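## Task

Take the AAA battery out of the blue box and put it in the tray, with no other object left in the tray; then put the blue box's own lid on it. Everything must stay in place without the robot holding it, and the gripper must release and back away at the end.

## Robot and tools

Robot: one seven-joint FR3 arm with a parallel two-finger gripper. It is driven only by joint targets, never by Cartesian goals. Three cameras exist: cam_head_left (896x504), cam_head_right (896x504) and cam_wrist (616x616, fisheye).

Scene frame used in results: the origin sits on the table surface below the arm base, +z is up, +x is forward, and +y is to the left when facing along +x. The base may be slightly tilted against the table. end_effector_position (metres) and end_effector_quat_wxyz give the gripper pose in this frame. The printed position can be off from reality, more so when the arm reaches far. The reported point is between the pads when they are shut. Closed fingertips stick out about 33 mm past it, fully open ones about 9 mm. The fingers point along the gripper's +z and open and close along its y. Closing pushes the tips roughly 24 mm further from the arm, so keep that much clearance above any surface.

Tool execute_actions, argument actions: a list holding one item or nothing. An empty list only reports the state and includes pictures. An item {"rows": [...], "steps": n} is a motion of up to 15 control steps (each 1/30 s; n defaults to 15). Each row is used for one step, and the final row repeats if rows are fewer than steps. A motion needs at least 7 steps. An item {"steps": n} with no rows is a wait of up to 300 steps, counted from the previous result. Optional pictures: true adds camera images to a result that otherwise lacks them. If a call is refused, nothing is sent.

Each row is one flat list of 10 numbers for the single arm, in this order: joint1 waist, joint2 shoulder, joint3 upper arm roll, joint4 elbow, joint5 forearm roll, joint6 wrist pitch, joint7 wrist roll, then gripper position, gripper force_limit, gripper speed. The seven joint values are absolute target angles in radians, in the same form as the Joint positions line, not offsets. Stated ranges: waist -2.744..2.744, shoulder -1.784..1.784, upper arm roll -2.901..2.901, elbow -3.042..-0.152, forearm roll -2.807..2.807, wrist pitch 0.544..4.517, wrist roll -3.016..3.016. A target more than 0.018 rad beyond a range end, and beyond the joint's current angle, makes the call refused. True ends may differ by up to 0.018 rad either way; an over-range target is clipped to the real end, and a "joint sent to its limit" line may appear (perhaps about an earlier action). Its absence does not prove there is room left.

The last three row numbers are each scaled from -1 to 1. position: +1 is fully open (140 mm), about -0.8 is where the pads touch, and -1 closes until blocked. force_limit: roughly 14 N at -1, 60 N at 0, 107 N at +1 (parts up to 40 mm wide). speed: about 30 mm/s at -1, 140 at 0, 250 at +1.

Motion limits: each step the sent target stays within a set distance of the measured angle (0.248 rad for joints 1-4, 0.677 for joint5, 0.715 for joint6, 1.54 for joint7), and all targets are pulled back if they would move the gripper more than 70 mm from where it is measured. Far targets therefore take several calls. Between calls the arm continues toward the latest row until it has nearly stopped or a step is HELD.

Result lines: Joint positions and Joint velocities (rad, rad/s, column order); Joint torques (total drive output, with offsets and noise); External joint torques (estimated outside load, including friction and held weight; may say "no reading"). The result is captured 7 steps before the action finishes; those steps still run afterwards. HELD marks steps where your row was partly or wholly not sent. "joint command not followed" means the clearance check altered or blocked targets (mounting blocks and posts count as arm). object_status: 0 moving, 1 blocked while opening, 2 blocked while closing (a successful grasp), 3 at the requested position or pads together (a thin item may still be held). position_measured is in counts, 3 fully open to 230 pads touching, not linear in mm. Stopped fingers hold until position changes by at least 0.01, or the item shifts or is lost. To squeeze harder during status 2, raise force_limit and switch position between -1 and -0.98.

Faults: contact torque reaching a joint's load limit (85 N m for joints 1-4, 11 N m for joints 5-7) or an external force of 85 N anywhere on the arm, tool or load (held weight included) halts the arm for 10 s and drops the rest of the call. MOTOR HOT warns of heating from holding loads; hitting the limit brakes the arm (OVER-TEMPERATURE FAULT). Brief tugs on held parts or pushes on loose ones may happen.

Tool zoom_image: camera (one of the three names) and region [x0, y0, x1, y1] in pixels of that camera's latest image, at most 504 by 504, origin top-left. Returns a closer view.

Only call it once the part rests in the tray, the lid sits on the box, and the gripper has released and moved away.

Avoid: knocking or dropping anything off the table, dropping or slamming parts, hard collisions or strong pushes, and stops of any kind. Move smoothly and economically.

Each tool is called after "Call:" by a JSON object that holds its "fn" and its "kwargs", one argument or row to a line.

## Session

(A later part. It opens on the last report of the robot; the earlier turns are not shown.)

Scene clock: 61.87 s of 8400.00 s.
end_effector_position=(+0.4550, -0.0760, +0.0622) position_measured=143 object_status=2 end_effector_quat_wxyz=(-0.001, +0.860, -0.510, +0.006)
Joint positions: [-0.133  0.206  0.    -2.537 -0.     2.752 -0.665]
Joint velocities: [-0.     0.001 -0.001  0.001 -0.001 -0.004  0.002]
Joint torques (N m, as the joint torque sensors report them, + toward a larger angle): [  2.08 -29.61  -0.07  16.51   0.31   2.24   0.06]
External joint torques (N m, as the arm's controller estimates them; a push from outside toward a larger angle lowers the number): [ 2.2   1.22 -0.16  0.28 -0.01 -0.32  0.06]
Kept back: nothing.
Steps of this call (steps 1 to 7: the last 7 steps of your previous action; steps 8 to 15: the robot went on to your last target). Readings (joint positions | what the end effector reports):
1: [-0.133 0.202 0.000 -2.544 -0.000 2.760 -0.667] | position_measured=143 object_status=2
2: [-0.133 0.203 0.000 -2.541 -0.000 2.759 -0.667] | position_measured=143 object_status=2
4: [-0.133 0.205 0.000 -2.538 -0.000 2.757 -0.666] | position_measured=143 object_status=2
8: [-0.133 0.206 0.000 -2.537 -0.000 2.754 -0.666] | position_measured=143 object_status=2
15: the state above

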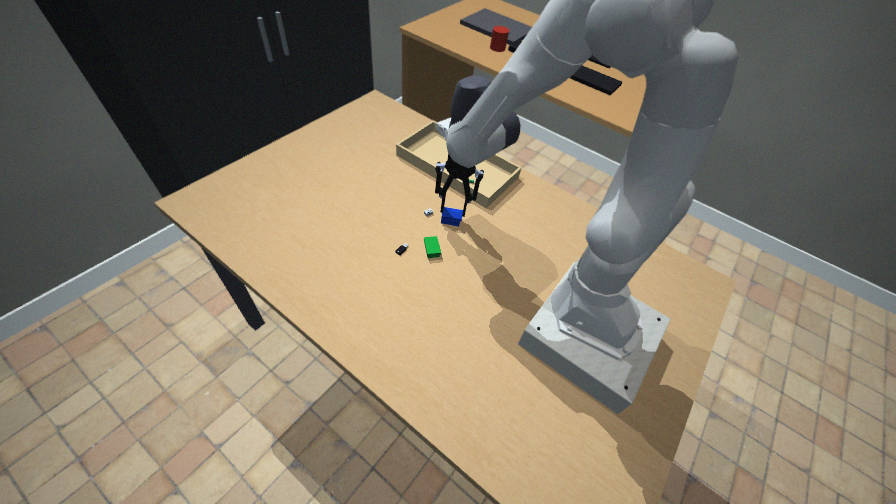

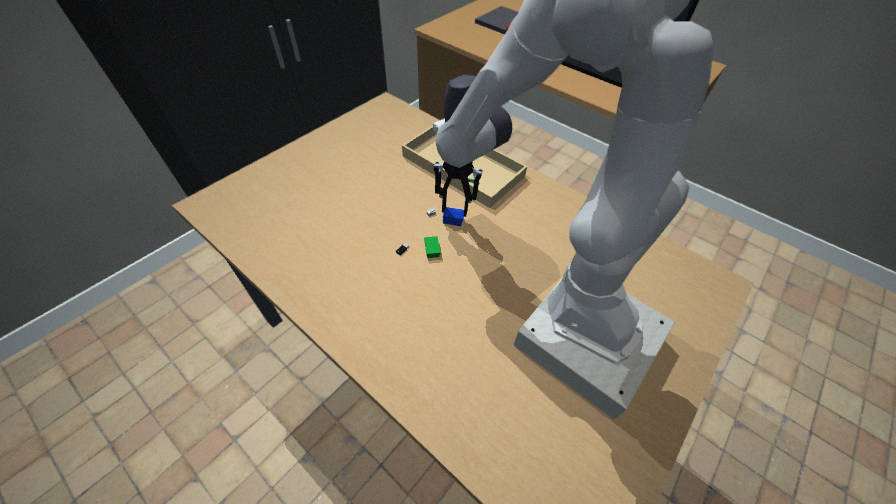

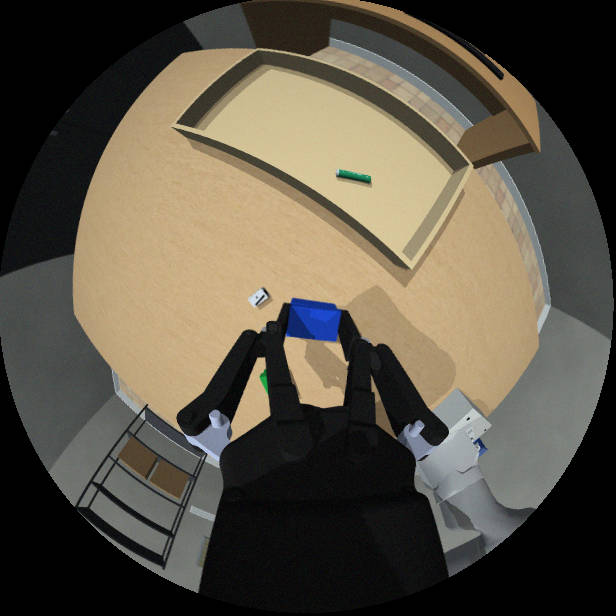

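Call:
{"fn": "execute_actions", "kwargs": {
  "actions": [
    {"rows":[[-0.133,0.211,0,-2.529,0,2.746,-0.664,-0.3,-0.3,-0.3],[-0.137,0.215,0,-2.523,0,2.743,-0.668,-0.3,-0.3,-0.3],[-0.137,0.215,0,-2.523,0,2.743,-0.668,-0.3,-0.3,-0.3],[-0.137,0.215,0,-2.523,0,2.743,-0.668,-0.3,-0.3,-0.3],[-0.137,0.215,0,-2.523,0,2.743,-0.668,-0.3,-0.3,-0.3],[-0.137,0.222,0,-2.523,0,2.75,-0.668,-0.3,-0.3,-0.3],[-0.137,0.228,0,-2.523,0,2.756,-0.668,-0.3,-0.3,-0.3]],"steps":15}
  ]
}}

Call:
{"fn": "execute_actions", "kwargs": {
  "actions": [
    {"steps":15}
  ],
  "pictures": true
}}

Call:
{"fn": "zoom_image", "kwargs": {
  "camera": "cam_wrist",
  "region": [260,270,370,370]
}}

Call:
{"fn": "zoom_image", "kwargs": {
  "camera": "cam_head_left",
  "region": [420,170,500,240]
}}

Scene clock: 62.70 s of 8400.00 s.
end_effector_position=(+0.4576, -0.0772, +0.0600) position_measured=143 object_status=2 end_effector_quat_wxyz=(-0.000, +0.859, -0.511, +0.004)
Joint positions: [-0.134  0.219  0.    -2.525 -0.     2.75  -0.665]
Joint velocities: [-0.     0.094  0.001  0.002 -0.     0.021  0.   ]
Joint torques (N m, as the joint torque sensors report them, + toward a larger angle): [ -1.09 -30.62  -0.68  15.78   0.51   2.9   -0.17]
External joint torques (N m, as the arm's controller estimates them; a push from outside toward a larger angle lowers the number): [-1.02  0.91 -0.82 -0.16  0.2   0.39 -0.17]
Steps of this call (steps 1 to 15: the robot went on to your last target; steps 16 to 17: nothing new was sent; steps 18 to 25: the first 8 steps of this action). Readings (joint positions | what the end effector reports):
18: [-0.133 0.207 0.000 -2.536 -0.000 2.751 -0.664] | position_measured=143 object_status=2
19: [-0.133 0.209 0.000 -2.533 -0.000 2.750 -0.664] | position_measured=143 object_status=2
21: [-0.134 0.211 0.000 -2.528 -0.000 2.749 -0.664] | position_measured=143 object_status=2
25: the state above

Scene clock: 63.20 s of 8400.00 s.
end_effector_position=(+0.4565, -0.0771, +0.0572) position_measured=143 object_status=2 end_effector_quat_wxyz=(+0.000, +0.860, -0.511, +0.003)
Joint positions: [-0.134  0.226  0.    -2.524 -0.     2.753 -0.665]
Joint velocities: [ 0.001  0.001 -0.     0.     0.001  0.001 -0.001]
Joint torques (N m, as the joint torque sensors report them, + toward a larger angle): [ -0.11 -29.42  -0.79  15.55   0.55   2.92  -0.22]
External joint torques (N m, as the arm's controller estimates them; a push from outside toward a larger angle lowers the number): [-0.03  1.9  -0.92 -0.54  0.23  0.38 -0.22]
Kept back: nothing.
Steps of this call (steps 1 to 7: the last 7 steps of your previous action; steps 8 to 15: the robot went on to your last target). Readings (joint positions | what the end effector reports):
1: [-0.134 0.222 0.000 -2.525 -0.000 2.751 -0.665] | position_measured=143 object_status=2
2: [-0.134 0.224 0.000 -2.525 -0.000 2.751 -0.665] | position_measured=143 object_status=2
4: [-0.134 0.226 0.000 -2.524 -0.000 2.752 -0.665] | position_measured=143 object_status=2
8: [-0.134 0.226 0.000 -2.524 -0.000 2.753 -0.665] | position_measured=143 object_status=2
15: the state above
The arm was judged still, so your last target was given up. Only a new action makes it travel on or press farther. Fingers that are still opening or closing keep moving.

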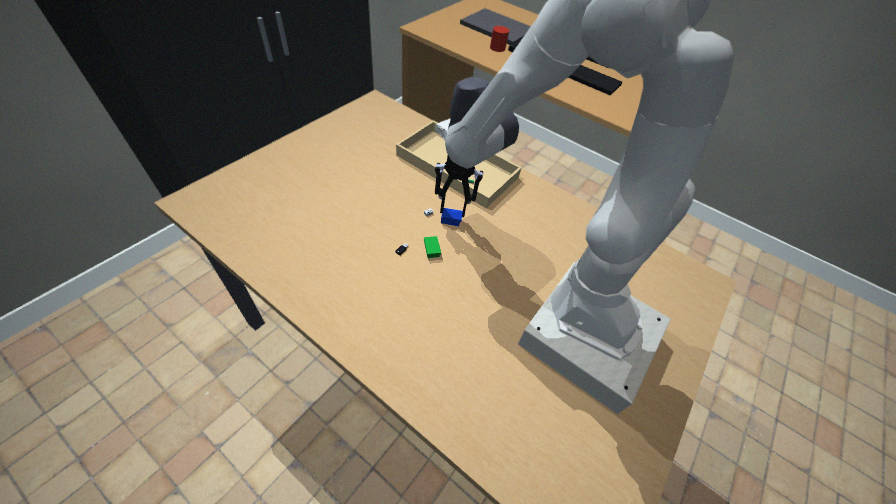

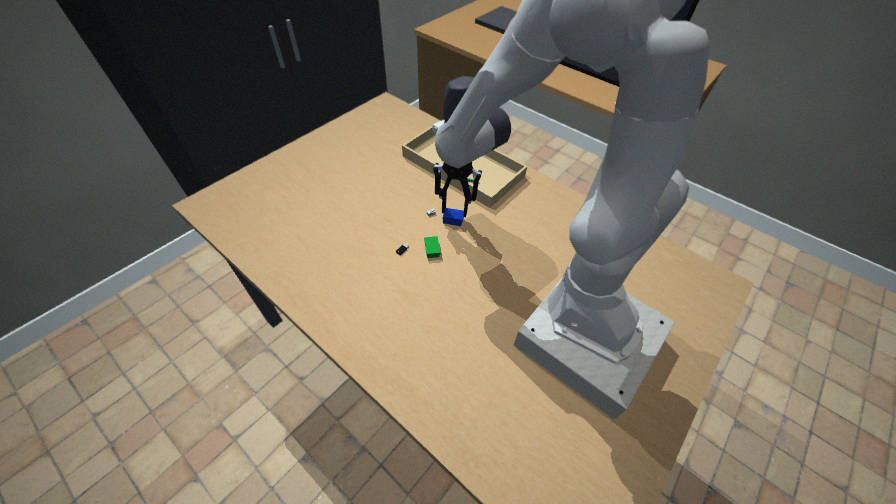

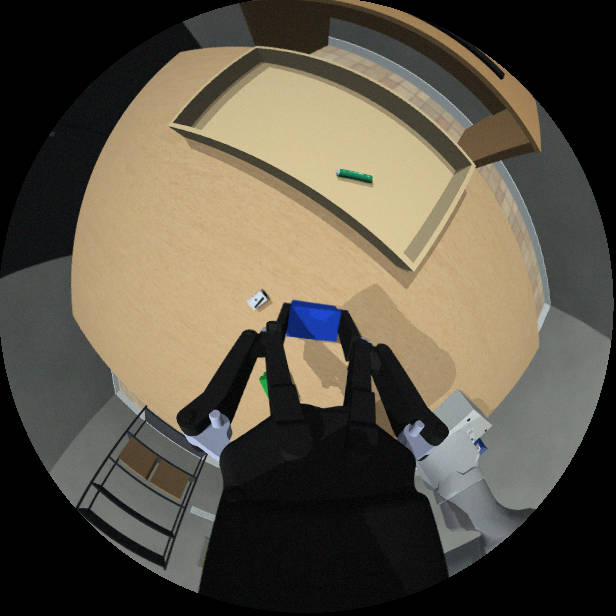

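Region (260, 270, 370, 370) of cam_wrist's 616x616 image, scaled by 4.582, with more detail than that image has; it fills the top 458 rows of this view, and the rest is white.

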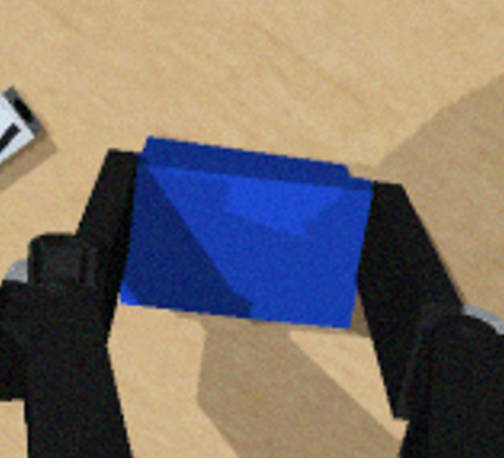

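Region (420, 170, 500, 240) of cam_head_left's 896x504 image, scaled by 6.300, with more detail than that image has; it fills the top 441 rows of this view, and the rest is white.

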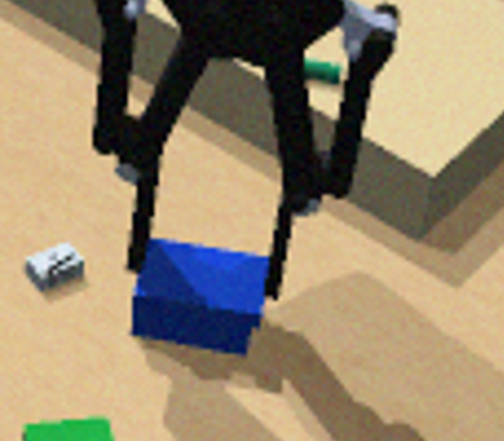

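Call:
{"fn": "execute_actions", "kwargs": {
  "actions": [
    {"rows":[[-0.137,0.229,0,-2.518,0,2.752,-0.668,-0.3,-0.3,-0.3],[-0.137,0.229,0,-2.517,0,2.752,-0.668,-0.3,-0.3,-0.3],[-0.137,0.229,0,-2.517,0,2.752,-0.668,-0.3,-0.3,-0.3],[-0.137,0.236,0,-2.517,0,2.759,-0.668,-0.3,-0.3,-0.3],[-0.137,0.236,0,-2.517,0,2.759,-0.668,-0.3,-0.3,-0.3],[-0.137,0.243,0,-2.517,0,2.766,-0.668,-0.3,-0.3,-0.3],[-0.137,0.243,0,-2.517,0,2.766,-0.668,-0.3,-0.3,-0.3],[-0.137,0.25,0,-2.517,0,2.773,-0.668,-0.3,-0.3,-0.3]],"steps":15}
  ]
}}

Call:
{"fn": "execute_actions", "kwargs": {
  "actions": [
    {"steps":15}
  ],
  "pictures": true
}}

Call:
{"fn": "zoom_image", "kwargs": {
  "camera": "cam_wrist",
  "region": [260,270,370,370]
}}

Call:
{"fn": "zoom_image", "kwargs": {
  "camera": "cam_head_left",
  "region": [420,170,500,240]
}}

Scene clock: 64.20 s of 8400.00 s.
end_effector_position=(+0.4593, -0.0776, +0.0552) position_measured=143 object_status=2 end_effector_quat_wxyz=(-0.000, +0.860, -0.511, +0.004)
Joint positions: [-0.135  0.236  0.    -2.518 -0.     2.76  -0.665]
Joint velocities: [-0.003  0.067  0.     0.024  0.001  0.072 -0.003]
Joint torques (N m, as the joint torque sensors report them, + toward a larger angle): [ -1.36 -25.12   0.    14.36   0.44   2.8   -0.26]
External joint torques (N m, as the arm's controller estimates them; a push from outside toward a larger angle lowers the number): [-1.22  6.11 -0.05 -1.4   0.1   0.28 -0.27]
Steps of this call (steps 1 to 22: nothing new was sent; steps 23 to 30: the first 8 steps of this action). Readings (joint positions | what the end effector reports):
23: [-0.134 0.226 0.000 -2.524 -0.000 2.754 -0.665] | position_measured=143 object_status=2
24: [-0.134 0.227 0.000 -2.522 -0.000 2.754 -0.665] | position_measured=143 object_status=2
26: [-0.134 0.228 0.000 -2.520 -0.000 2.754 -0.665] | position_measured=143 object_status=2
30: the state above

Scene clock: 64.70 s of 8400.00 s.
end_effector_position=(+0.4623, -0.0783, +0.0548) position_measured=143 object_status=2 end_effector_quat_wxyz=(-0.002, +0.860, -0.511, +0.008)
Joint positions: [-0.135  0.24   0.    -2.515 -0.     2.77  -0.665]
Joint velocities: [ 0.    -0.002  0.    -0.002 -0.001  0.001  0.   ]
Joint torques (N m, as the joint torque sensors report them, + toward a larger angle): [ -0.03 -25.74  -0.45  14.22   0.48   3.07  -0.16]
External joint torques (N m, as the arm's controller estimates them; a push from outside toward a larger angle lowers the number): [ 0.01  6.04 -0.64 -1.78  0.17  0.5  -0.16]
Kept back: nothing.
Steps of this call (steps 1 to 7: the last 7 steps of your previous action; steps 8 to 15: the robot went on to your last target). Readings (joint positions | what the end effector reports):
1: [-0.135 0.238 0.000 -2.517 -0.000 2.762 -0.665] | position_measured=143 object_status=2
2: [-0.135 0.239 0.000 -2.517 -0.000 2.764 -0.665] | position_measured=143 object_status=2
4: [-0.135 0.240 0.000 -2.516 -0.000 2.766 -0.665] | position_measured=143 object_status=2
8: [-0.135 0.240 0.000 -2.516 -0.000 2.769 -0.665] | position_measured=143 object_status=2
15: the state above

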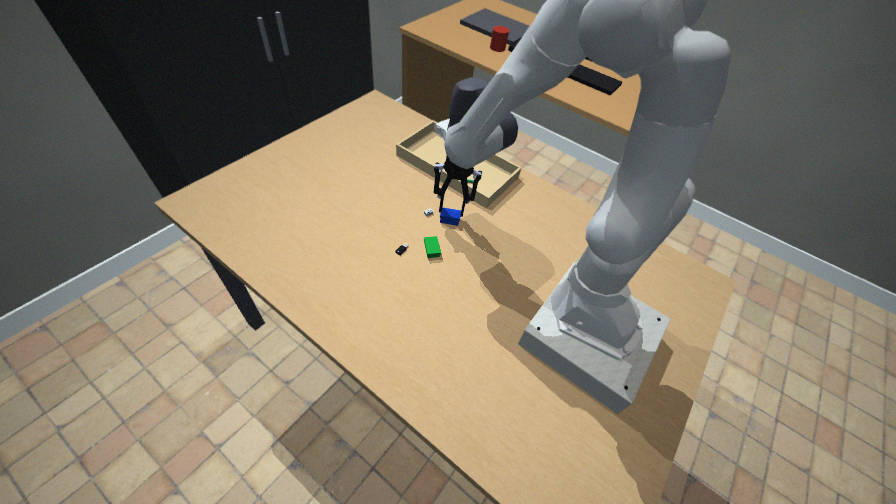

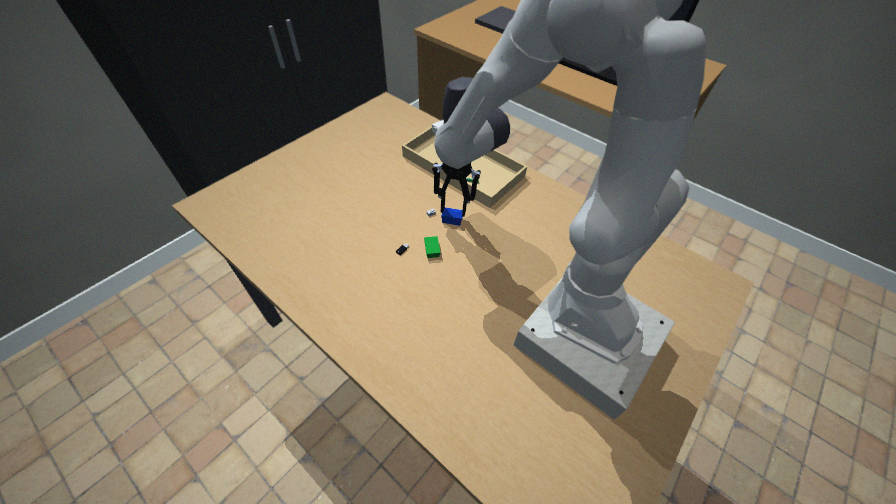

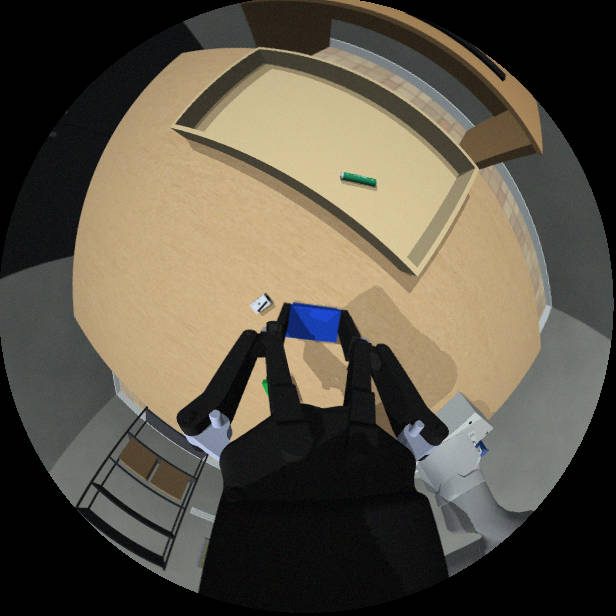

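Region (260, 270, 370, 370) of cam_wrist's 616x616 image, scaled by 4.582, with more detail than that image has; it fills the top 458 rows of this view, and the rest is white.

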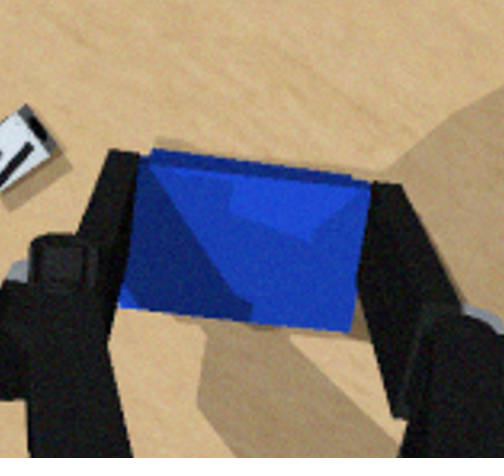

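Region (420, 170, 500, 240) of cam_head_left's 896x504 image, scaled by 6.300, with more detail than that image has; it fills the top 441 rows of this view, and the rest is white.

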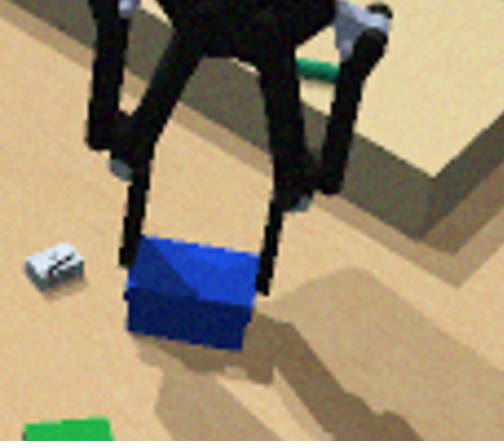

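Call:
{"fn": "execute_actions", "kwargs": {
  "actions": [
    {"rows":[[-0.137,0.228,0,-2.517,0,2.755,-0.668,-0.3,-0.3,-0.3],[-0.137,0.228,0,-2.517,0,2.755,-0.668,-0.3,-0.3,-0.3],[-0.137,0.228,0,-2.517,0,2.755,-0.668,-0.3,-0.3,-0.3],[-0.137,0.228,0,-2.517,0,2.755,-0.668,-0.3,-0.3,-0.3],[-0.143,0.231,0,-2.512,0,2.753,-0.674,-0.3,-0.3,-0.3]],"steps":15}
  ]
}}

Call:
{"fn": "execute_actions", "kwargs": {
  "actions": [
    {"steps":15}
  ],
  "pictures": true
}}

Call:
{"fn": "zoom_image", "kwargs": {
  "camera": "cam_wrist",
  "region": [260,270,370,370]
}}

Call:
{"fn": "zoom_image", "kwargs": {
  "camera": "cam_head_left",
  "region": [420,170,500,240]
}}

Scene clock: 65.50 s of 8400.00 s.
end_effector_position=(+0.4631, -0.0803, +0.0592) position_measured=143 object_status=2 end_effector_quat_wxyz=(-0.002, +0.859, -0.512, +0.009)
Joint positions: [-0.139  0.23   0.    -2.514 -0.     2.76  -0.667]
Joint velocities: [-0.025 -0.002  0.001  0.004 -0.    -0.024 -0.009]
Joint torques (N m, as the joint torque sensors report them, + toward a larger angle): [ -1.44 -31.08  -0.78  15.1    0.52   2.33  -0.15]
External joint torques (N m, as the arm's controller estimates them; a push from outside toward a larger angle lowers the number): [-1.8   0.55 -1.35 -1.11  0.23 -0.24 -0.15]
Steps of this call (steps 1 to 15: the robot went on to your last target; step 16: nothing new was sent; steps 17 to 24: the first 8 steps of this action). Readings (joint positions | what the end effector reports):
17: [-0.135 0.239 0.000 -2.516 -0.000 2.769 -0.666] | position_measured=143 object_status=2
18: [-0.135 0.235 0.000 -2.516 -0.000 2.767 -0.666] | position_measured=143 object_status=2
20: [-0.135 0.230 0.000 -2.516 -0.000 2.764 -0.666] | position_measured=143 object_status=2
24: the state above

Scene clock: 66.00 s of 8400.00 s.
end_effector_position=(+0.4620, -0.0807, +0.0589) position_measured=143 object_status=2 end_effector_quat_wxyz=(-0.001, +0.859, -0.511, +0.007)
Joint positions: [-0.14   0.23   0.    -2.514 -0.     2.756 -0.67 ]
Joint velocities: [ 0.001  0.    -0.     0.002  0.002 -0.001 -0.003]
Joint torques (N m, as the joint torque sensors report them, + toward a larger angle): [ -0.81 -30.69  -0.39  16.81   0.52   2.24  -0.33]
External joint torques (N m, as the arm's controller estimates them; a push from outside toward a larger angle lowers the number): [-0.74  0.88 -0.54  0.58  0.19 -0.32 -0.32]
Kept back: nothing.
Steps of this call (steps 1 to 7: the last 7 steps of your previous action; steps 8 to 15: the robot went on to your last target). Readings (joint positions | what the end effector reports):
1: [-0.140 0.230 0.000 -2.514 -0.000 2.759 -0.668] | position_measured=143 object_status=2
2: [-0.140 0.230 0.000 -2.514 -0.000 2.758 -0.668] | position_measured=143 object_status=2
4: [-0.140 0.230 0.000 -2.514 -0.000 2.757 -0.668] | position_measured=143 object_status=2
8: [-0.140 0.230 0.000 -2.514 -0.000 2.756 -0.669] | position_measured=143 object_status=2
15: the state above
The arm was judged still, so your last target was given up. Only a new action makes it travel on or press farther. Fingers that are still opening or closing keep moving.

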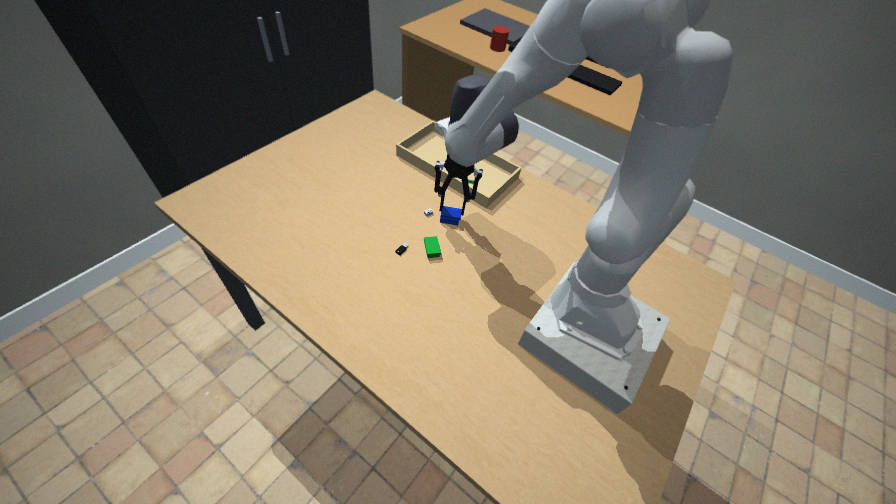

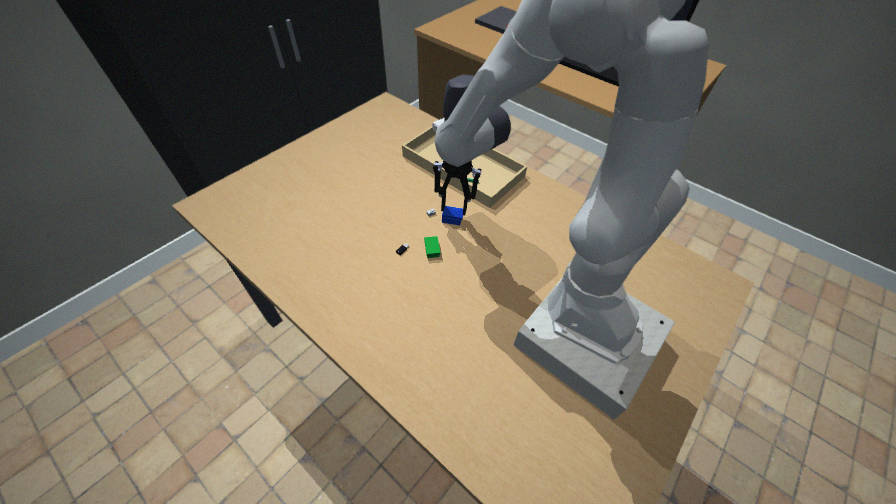

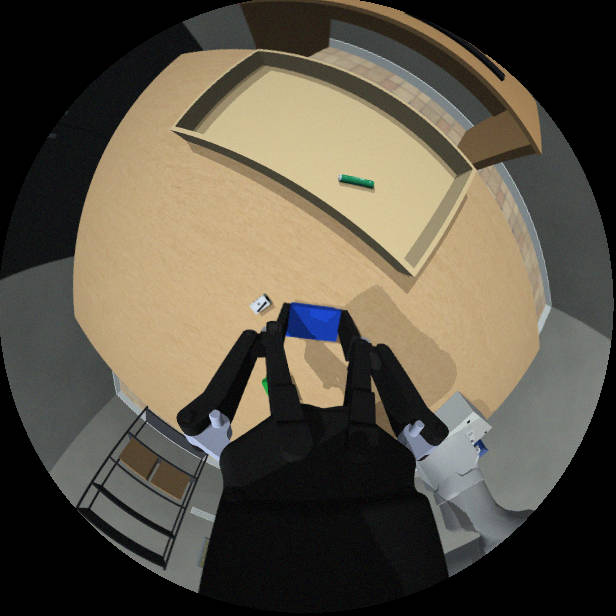

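Region (260, 270, 370, 370) of cam_wrist's 616x616 image, scaled by 4.582, with more detail than that image has; it fills the top 458 rows of this view, and the rest is white.

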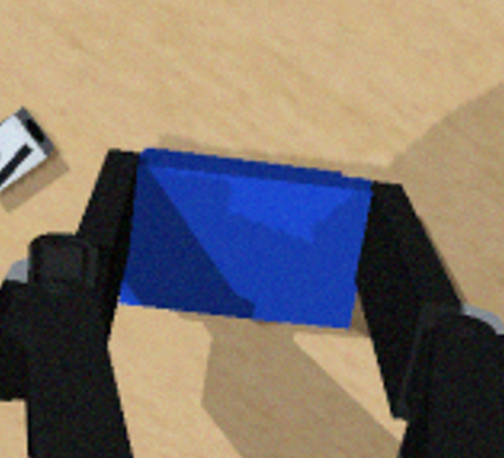

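Region (420, 170, 500, 240) of cam_head_left's 896x504 image, scaled by 6.300, with more detail than that image has; it fills the top 441 rows of this view, and the rest is white.

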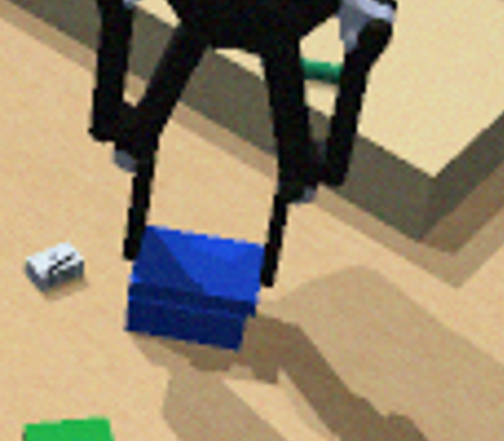

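Call:
{"fn": "execute_actions", "kwargs": {
  "actions": [
    {"rows":[[-0.139,0.235,0,-2.506,0,2.751,-0.672,-0.3,-0.3,-0.3],[-0.139,0.235,0,-2.506,0,2.751,-0.672,-0.3,-0.3,-0.3],[-0.139,0.235,0,-2.506,0,2.751,-0.672,-0.3,-0.3,-0.3],[-0.139,0.235,0,-2.506,0,2.751,-0.672,-0.3,-0.3,-0.3],[-0.139,0.235,0,-2.506,0,2.751,-0.672,-0.3,-0.3,-0.3],[-0.139,0.235,0,-2.506,0,2.751,-0.672,-0.3,-0.3,-0.3],[-0.139,0.241,0,-2.506,0,2.756,-0.672,-0.3,-0.3,-0.3],[-0.139,0.241,0,-2.506,0,2.756,-0.672,-0.3,-0.3,-0.3],[-0.139,0.247,0,-2.506,0,2.761,-0.672,-0.3,-0.3,-0.3],[-0.139,0.247,0,-2.506,0,2.761,-0.672,-0.3,-0.3,-0.3],[-0.139,0.253,0,-2.506,0,2.766,-0.672,-0.3,-0.3,-0.3]],"steps":15}
  ]
}}

Call:
{"fn": "execute_actions", "kwargs": {
  "actions": [
    {"steps":15}
  ],
  "pictures": true
}}

Call:
{"fn": "zoom_image", "kwargs": {
  "camera": "cam_wrist",
  "region": [260,270,370,370]
}}

Call:
{"fn": "zoom_image", "kwargs": {
  "camera": "cam_head_left",
  "region": [420,170,500,240]
}}

Scene clock: 67.30 s of 8400.00 s.
end_effector_position=(+0.4636, -0.0810, +0.0582) position_measured=143 object_status=2 end_effector_quat_wxyz=(-0.001, +0.860, -0.511, +0.007)
Joint positions: [-0.14   0.235  0.    -2.508 -0.     2.754 -0.671]
Joint velocities: [-0.     0.046  0.001  0.003 -0.    -0.001 -0.001]
Joint torques (N m, as the joint torque sensors report them, + toward a larger angle): [  1.65 -30.38  -0.06  16.15   0.51   2.89  -0.06]
External joint torques (N m, as the arm's controller estimates them; a push from outside toward a larger angle lowers the number): [ 1.72  1.26 -0.22  0.26  0.19  0.43 -0.06]
Steps of this call (steps 1 to 31: nothing new was sent; steps 32 to 39: the first 8 steps of this action). Readings (joint positions | what the end effector reports):
32: [-0.140 0.231 0.000 -2.513 -0.000 2.755 -0.671] | position_measured=143 object_status=2
33: [-0.140 0.232 0.000 -2.511 -0.000 2.755 -0.671] | position_measured=143 object_status=2
35: [-0.140 0.233 0.000 -2.509 -0.000 2.754 -0.671] | position_measured=143 object_status=2
39: the state above

Scene clock: 67.80 s of 8400.00 s.
end_effector_position=(+0.4663, -0.0816, +0.0566) position_measured=143 object_status=2 end_effector_quat_wxyz=(-0.002, +0.859, -0.511, +0.010)
Joint positions: [-0.14   0.243  0.    -2.504 -0.     2.765 -0.671]
Joint velocities: [0.    0.    0.    0.001 0.001 0.003 0.   ]
Joint torques (N m, as the joint torque sensors report them, + toward a larger angle): [  0.88 -25.48  -0.29  14.07   0.52   2.77  -0.15]
External joint torques (N m, as the arm's controller estimates them; a push from outside toward a larger angle lowers the number): [ 0.96  6.52 -0.45 -2.11  0.19  0.2  -0.15]
Kept back: nothing.
Steps of this call (steps 1 to 7: the last 7 steps of your previous action; steps 8 to 15: the robot went on to your last target). Readings (joint positions | what the end effector reports):
1: [-0.140 0.238 0.000 -2.507 -0.000 2.755 -0.671] | position_measured=143 object_status=2
2: [-0.140 0.239 0.000 -2.507 -0.000 2.756 -0.671] | position_measured=143 object_status=2
4: [-0.140 0.241 0.000 -2.505 -0.000 2.759 -0.671] | position_measured=143 object_status=2
8: [-0.140 0.243 0.000 -2.504 -0.000 2.763 -0.671] | position_measured=143 object_status=2
15: the state above

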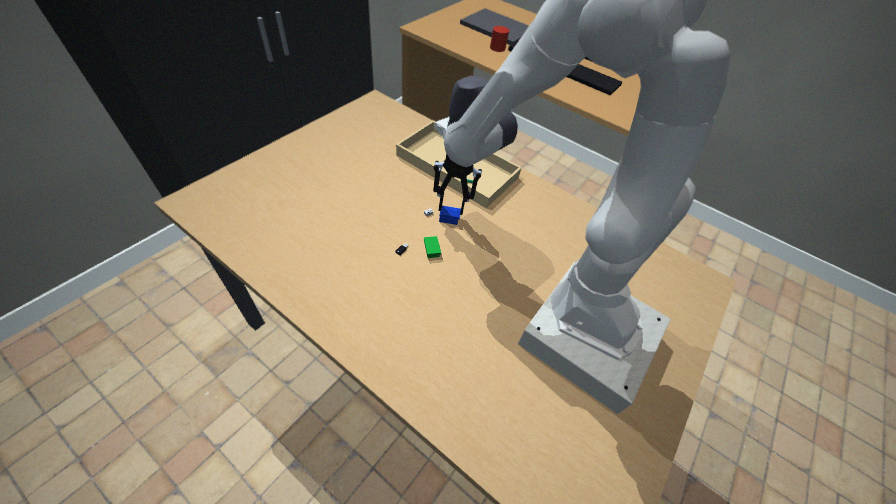

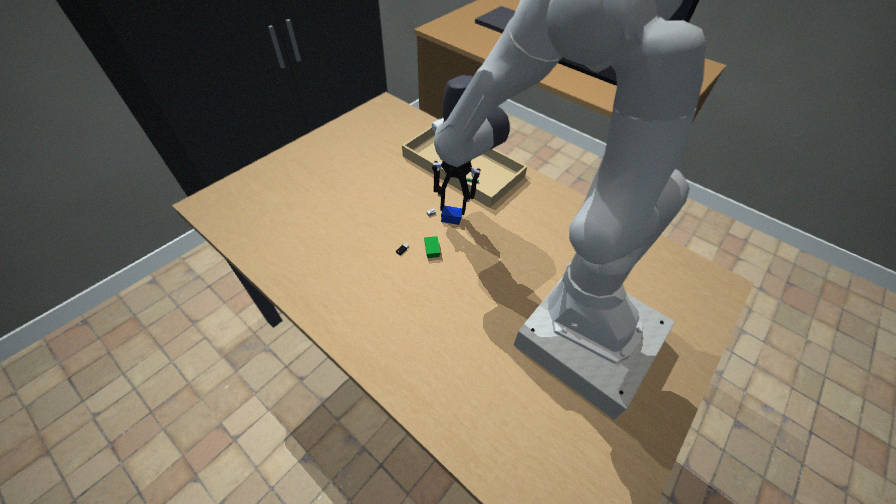

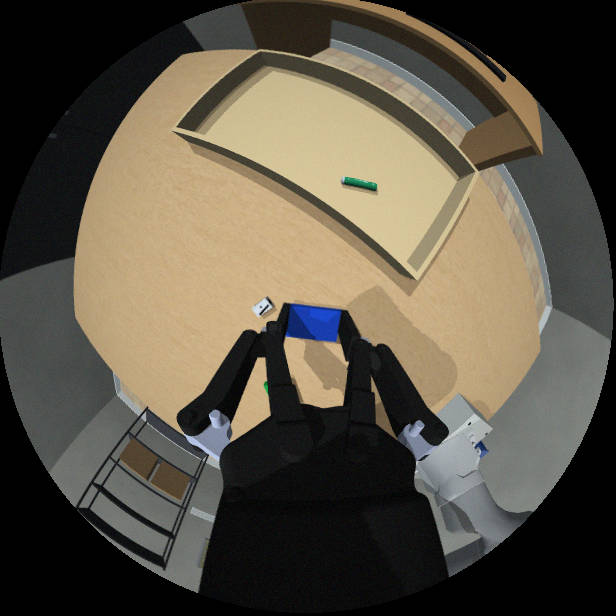

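Region (260, 270, 370, 370) of cam_wrist's 616x616 image, scaled by 4.582, with more detail than that image has; it fills the top 458 rows of this view, and the rest is white.

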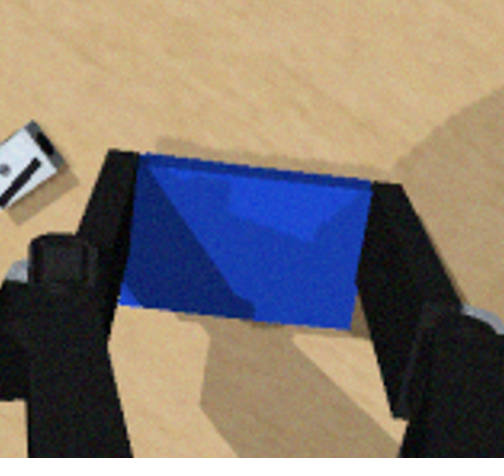

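Region (420, 170, 500, 240) of cam_head_left's 896x504 image, scaled by 6.300, with more detail than that image has; it fills the top 441 rows of this view, and the rest is white.

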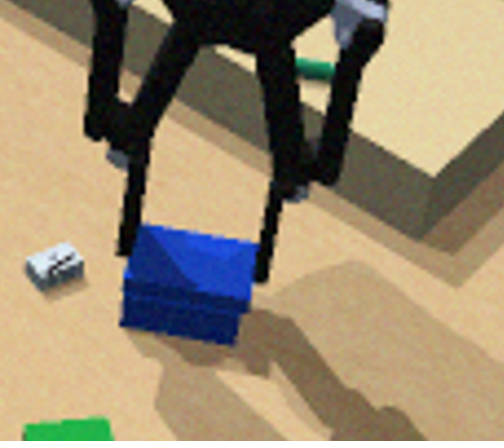

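Call:
{"fn": "execute_actions", "kwargs": {
  "actions": [
    {"rows":[[-0.139,0.24,0,-2.506,0,2.757,-0.672,-0.3,-0.3,-0.3],[-0.139,0.24,0,-2.506,0,2.757,-0.672,-0.3,-0.3,-0.3],[-0.139,0.24,0,-2.506,0,2.757,-0.672,-0.3,-0.3,-0.3],[-0.139,0.24,0,-2.506,0,2.757,-0.672,-0.3,-0.3,-0.3],[-0.139,0.24,0,-2.506,0,2.757,-0.672,-0.3,-0.3,-0.3],[-0.139,0.24,0,-2.506,0,2.757,-0.672,0.1,-0.3,-0.3]],"steps":15}
  ]
}}

Call:
{"fn": "execute_actions", "kwargs": {
  "actions": [
    {"rows":[[-0.139,0.22,0,-2.508,0,2.74,-0.672,0.1,-0.3,-0.3],[-0.139,0.2,0,-2.51,0,2.72,-0.672,0.1,-0.3,-0.3],[-0.139,0.18,0,-2.512,0,2.70,-0.672,0.1,-0.3,-0.3],[-0.139,0.16,0,-2.514,0,2.68,-0.672,0.1,-0.3,-0.3]],"steps":15}
  ]
}}

Call:
{"fn": "execute_actions", "kwargs": {
  "actions": [
    {"steps":8}
  ],
  "pictures": true
}}

Call:
{"fn": "zoom_image", "kwargs": {
  "camera": "cam_wrist",
  "region": [260,270,370,370]
}}

Call:
{"fn": "zoom_image", "kwargs": {
  "camera": "cam_head_left",
  "region": [420,170,500,240]
}}

Scene clock: 69.50 s of 8400.00 s.
end_effector_position=(+0.4658, -0.0815, +0.0572) position_measured=133 object_status=0 end_effector_quat_wxyz=(-0.002, +0.859, -0.511, +0.009)
Joint positions: [-0.14   0.241  0.    -2.504 -0.     2.761 -0.671]
Joint velocities: [ 0.    -0.    -0.001 -0.     0.001 -0.008  0.   ]
Joint torques (N m, as the joint torque sensors report them, + toward a larger angle): [  1.52 -32.98  -0.16  14.19   0.43   2.23  -0.15]
External joint torques (N m, as the arm's controller estimates them; a push from outside toward a larger angle lowers the number): [ 1.62 -1.09 -0.29 -2.01  0.1  -0.34 -0.15]
Steps of this call (steps 1 to 15: the robot went on to your last target; steps 16 to 43: nothing new was sent; steps 44 to 51: the first 8 steps of this action). Readings (joint positions | what the end effector reports):
44: [-0.140 0.242 0.000 -2.504 -0.000 2.764 -0.671] | position_measured=143 object_status=2
45: [-0.140 0.241 0.000 -2.504 -0.000 2.764 -0.671] | position_measured=143 object_status=2
47: [-0.140 0.241 0.000 -2.504 -0.000 2.762 -0.671] | position_measured=143 object_status=2
51: the state above

Scene clock: 70.00 s of 8400.00 s.
end_effector_position=(+0.4697, -0.0821, +0.0860) position_measured=117 object_status=3 end_effector_quat_wxyz=(-0.005, +0.859, -0.511, +0.016)
Joint positions: [-0.14   0.164  0.    -2.512 -0.     2.706 -0.671]
Joint velocities: [-0.    -0.102 -0.     0.001 -0.    -0.129 -0.001]
Joint torques (N m, as the joint torque sensors report them, + toward a larger angle): [  1.31 -27.41  -0.66  15.34   0.54   1.77  -0.17]
External joint torques (N m, as the arm's controller estimates them; a push from outside toward a larger angle lowers the number): [ 1.44 -0.44 -0.67  0.13  0.17 -0.5  -0.17]
Steps of this call (steps 1 to 7: the last 7 steps of your previous action; steps 8 to 15: the first 8 steps of this action). Readings (joint positions | what the end effector reports):
8: [-0.140 0.239 0.000 -2.505 -0.000 2.757 -0.671] | position_measured=117 object_status=0
9: [-0.140 0.231 0.000 -2.508 -0.000 2.751 -0.671] | position_measured=117 object_status=0
11: [-0.140 0.204 0.000 -2.512 -0.000 2.732 -0.671] | position_measured=117 object_status=3
15: the state above

Scene clock: 70.27 s of 8400.00 s.
end_effector_position=(+0.4646, -0.0812, +0.0856) position_measured=117 object_status=3 end_effector_quat_wxyz=(-0.002, +0.860, -0.511, +0.008)
Joint positions: [-0.14   0.161  0.    -2.512 -0.     2.687 -0.671]
Joint velocities: [ 0.     0.001  0.001 -0.     0.    -0.03   0.   ]
Joint torques (N m, as the joint torque sensors report them, + toward a larger angle): [  1.51 -30.83  -0.51  15.12   0.51   2.35  -0.09]
External joint torques (N m, as the arm's controller estimates them; a push from outside toward a larger angle lowers the number): [ 1.52 -0.3  -0.65 -2.34  0.13 -0.24 -0.08]
Kept back: nothing.
Steps of this call (steps 1 to 7: the last 7 steps of your previous action; step 8: the robot went on to your last target). Readings (joint positions | what the end effector reports):
1: [-0.140 0.162 0.000 -2.512 -0.000 2.702 -0.671] | position_measured=117 object_status=3
2: [-0.140 0.161 0.000 -2.512 -0.000 2.699 -0.671] | position_measured=117 object_status=3
4: [-0.140 0.161 0.000 -2.512 -0.000 2.694 -0.671] | position_measured=117 object_status=3
8: the state above

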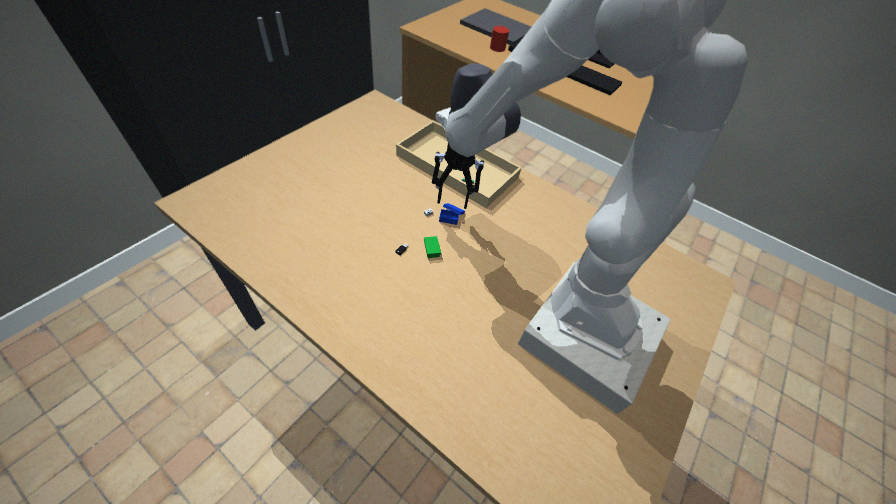

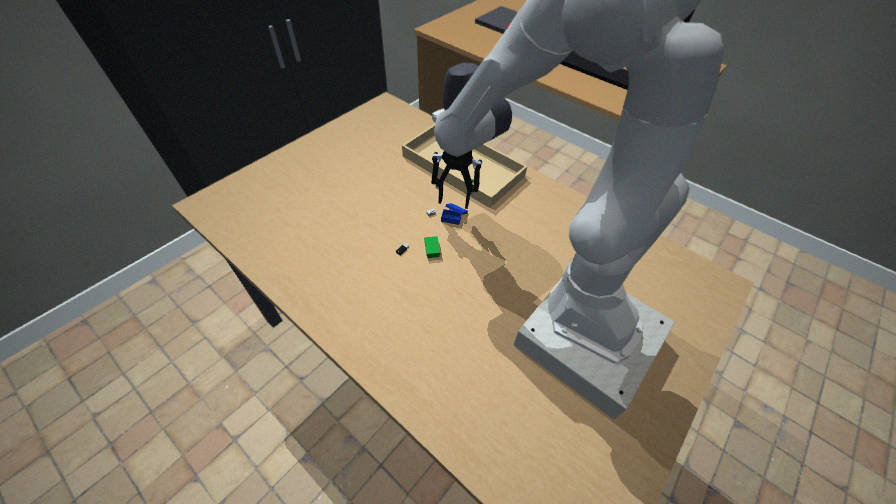

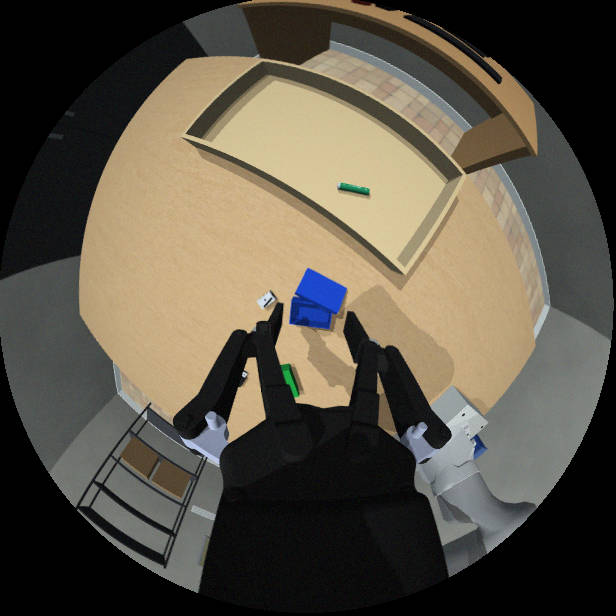

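Region (260, 270, 370, 370) of cam_wrist's 616x616 image, scaled by 4.582, with more detail than that image has; it fills the top 458 rows of this view, and the rest is white.

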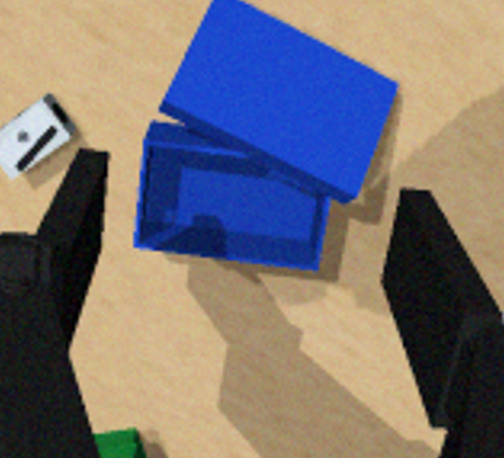

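Region (420, 170, 500, 240) of cam_head_left's 896x504 image, scaled by 6.300, with more detail than that image has; it fills the top 441 rows of this view, and the rest is white.

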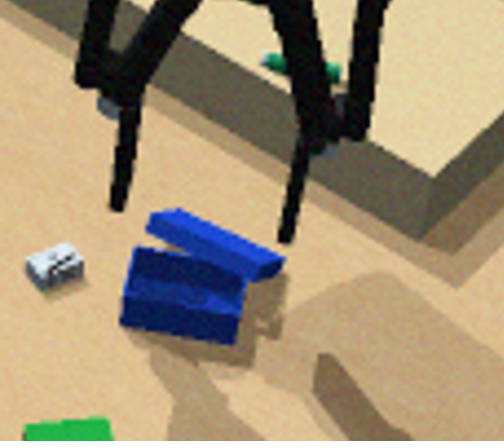

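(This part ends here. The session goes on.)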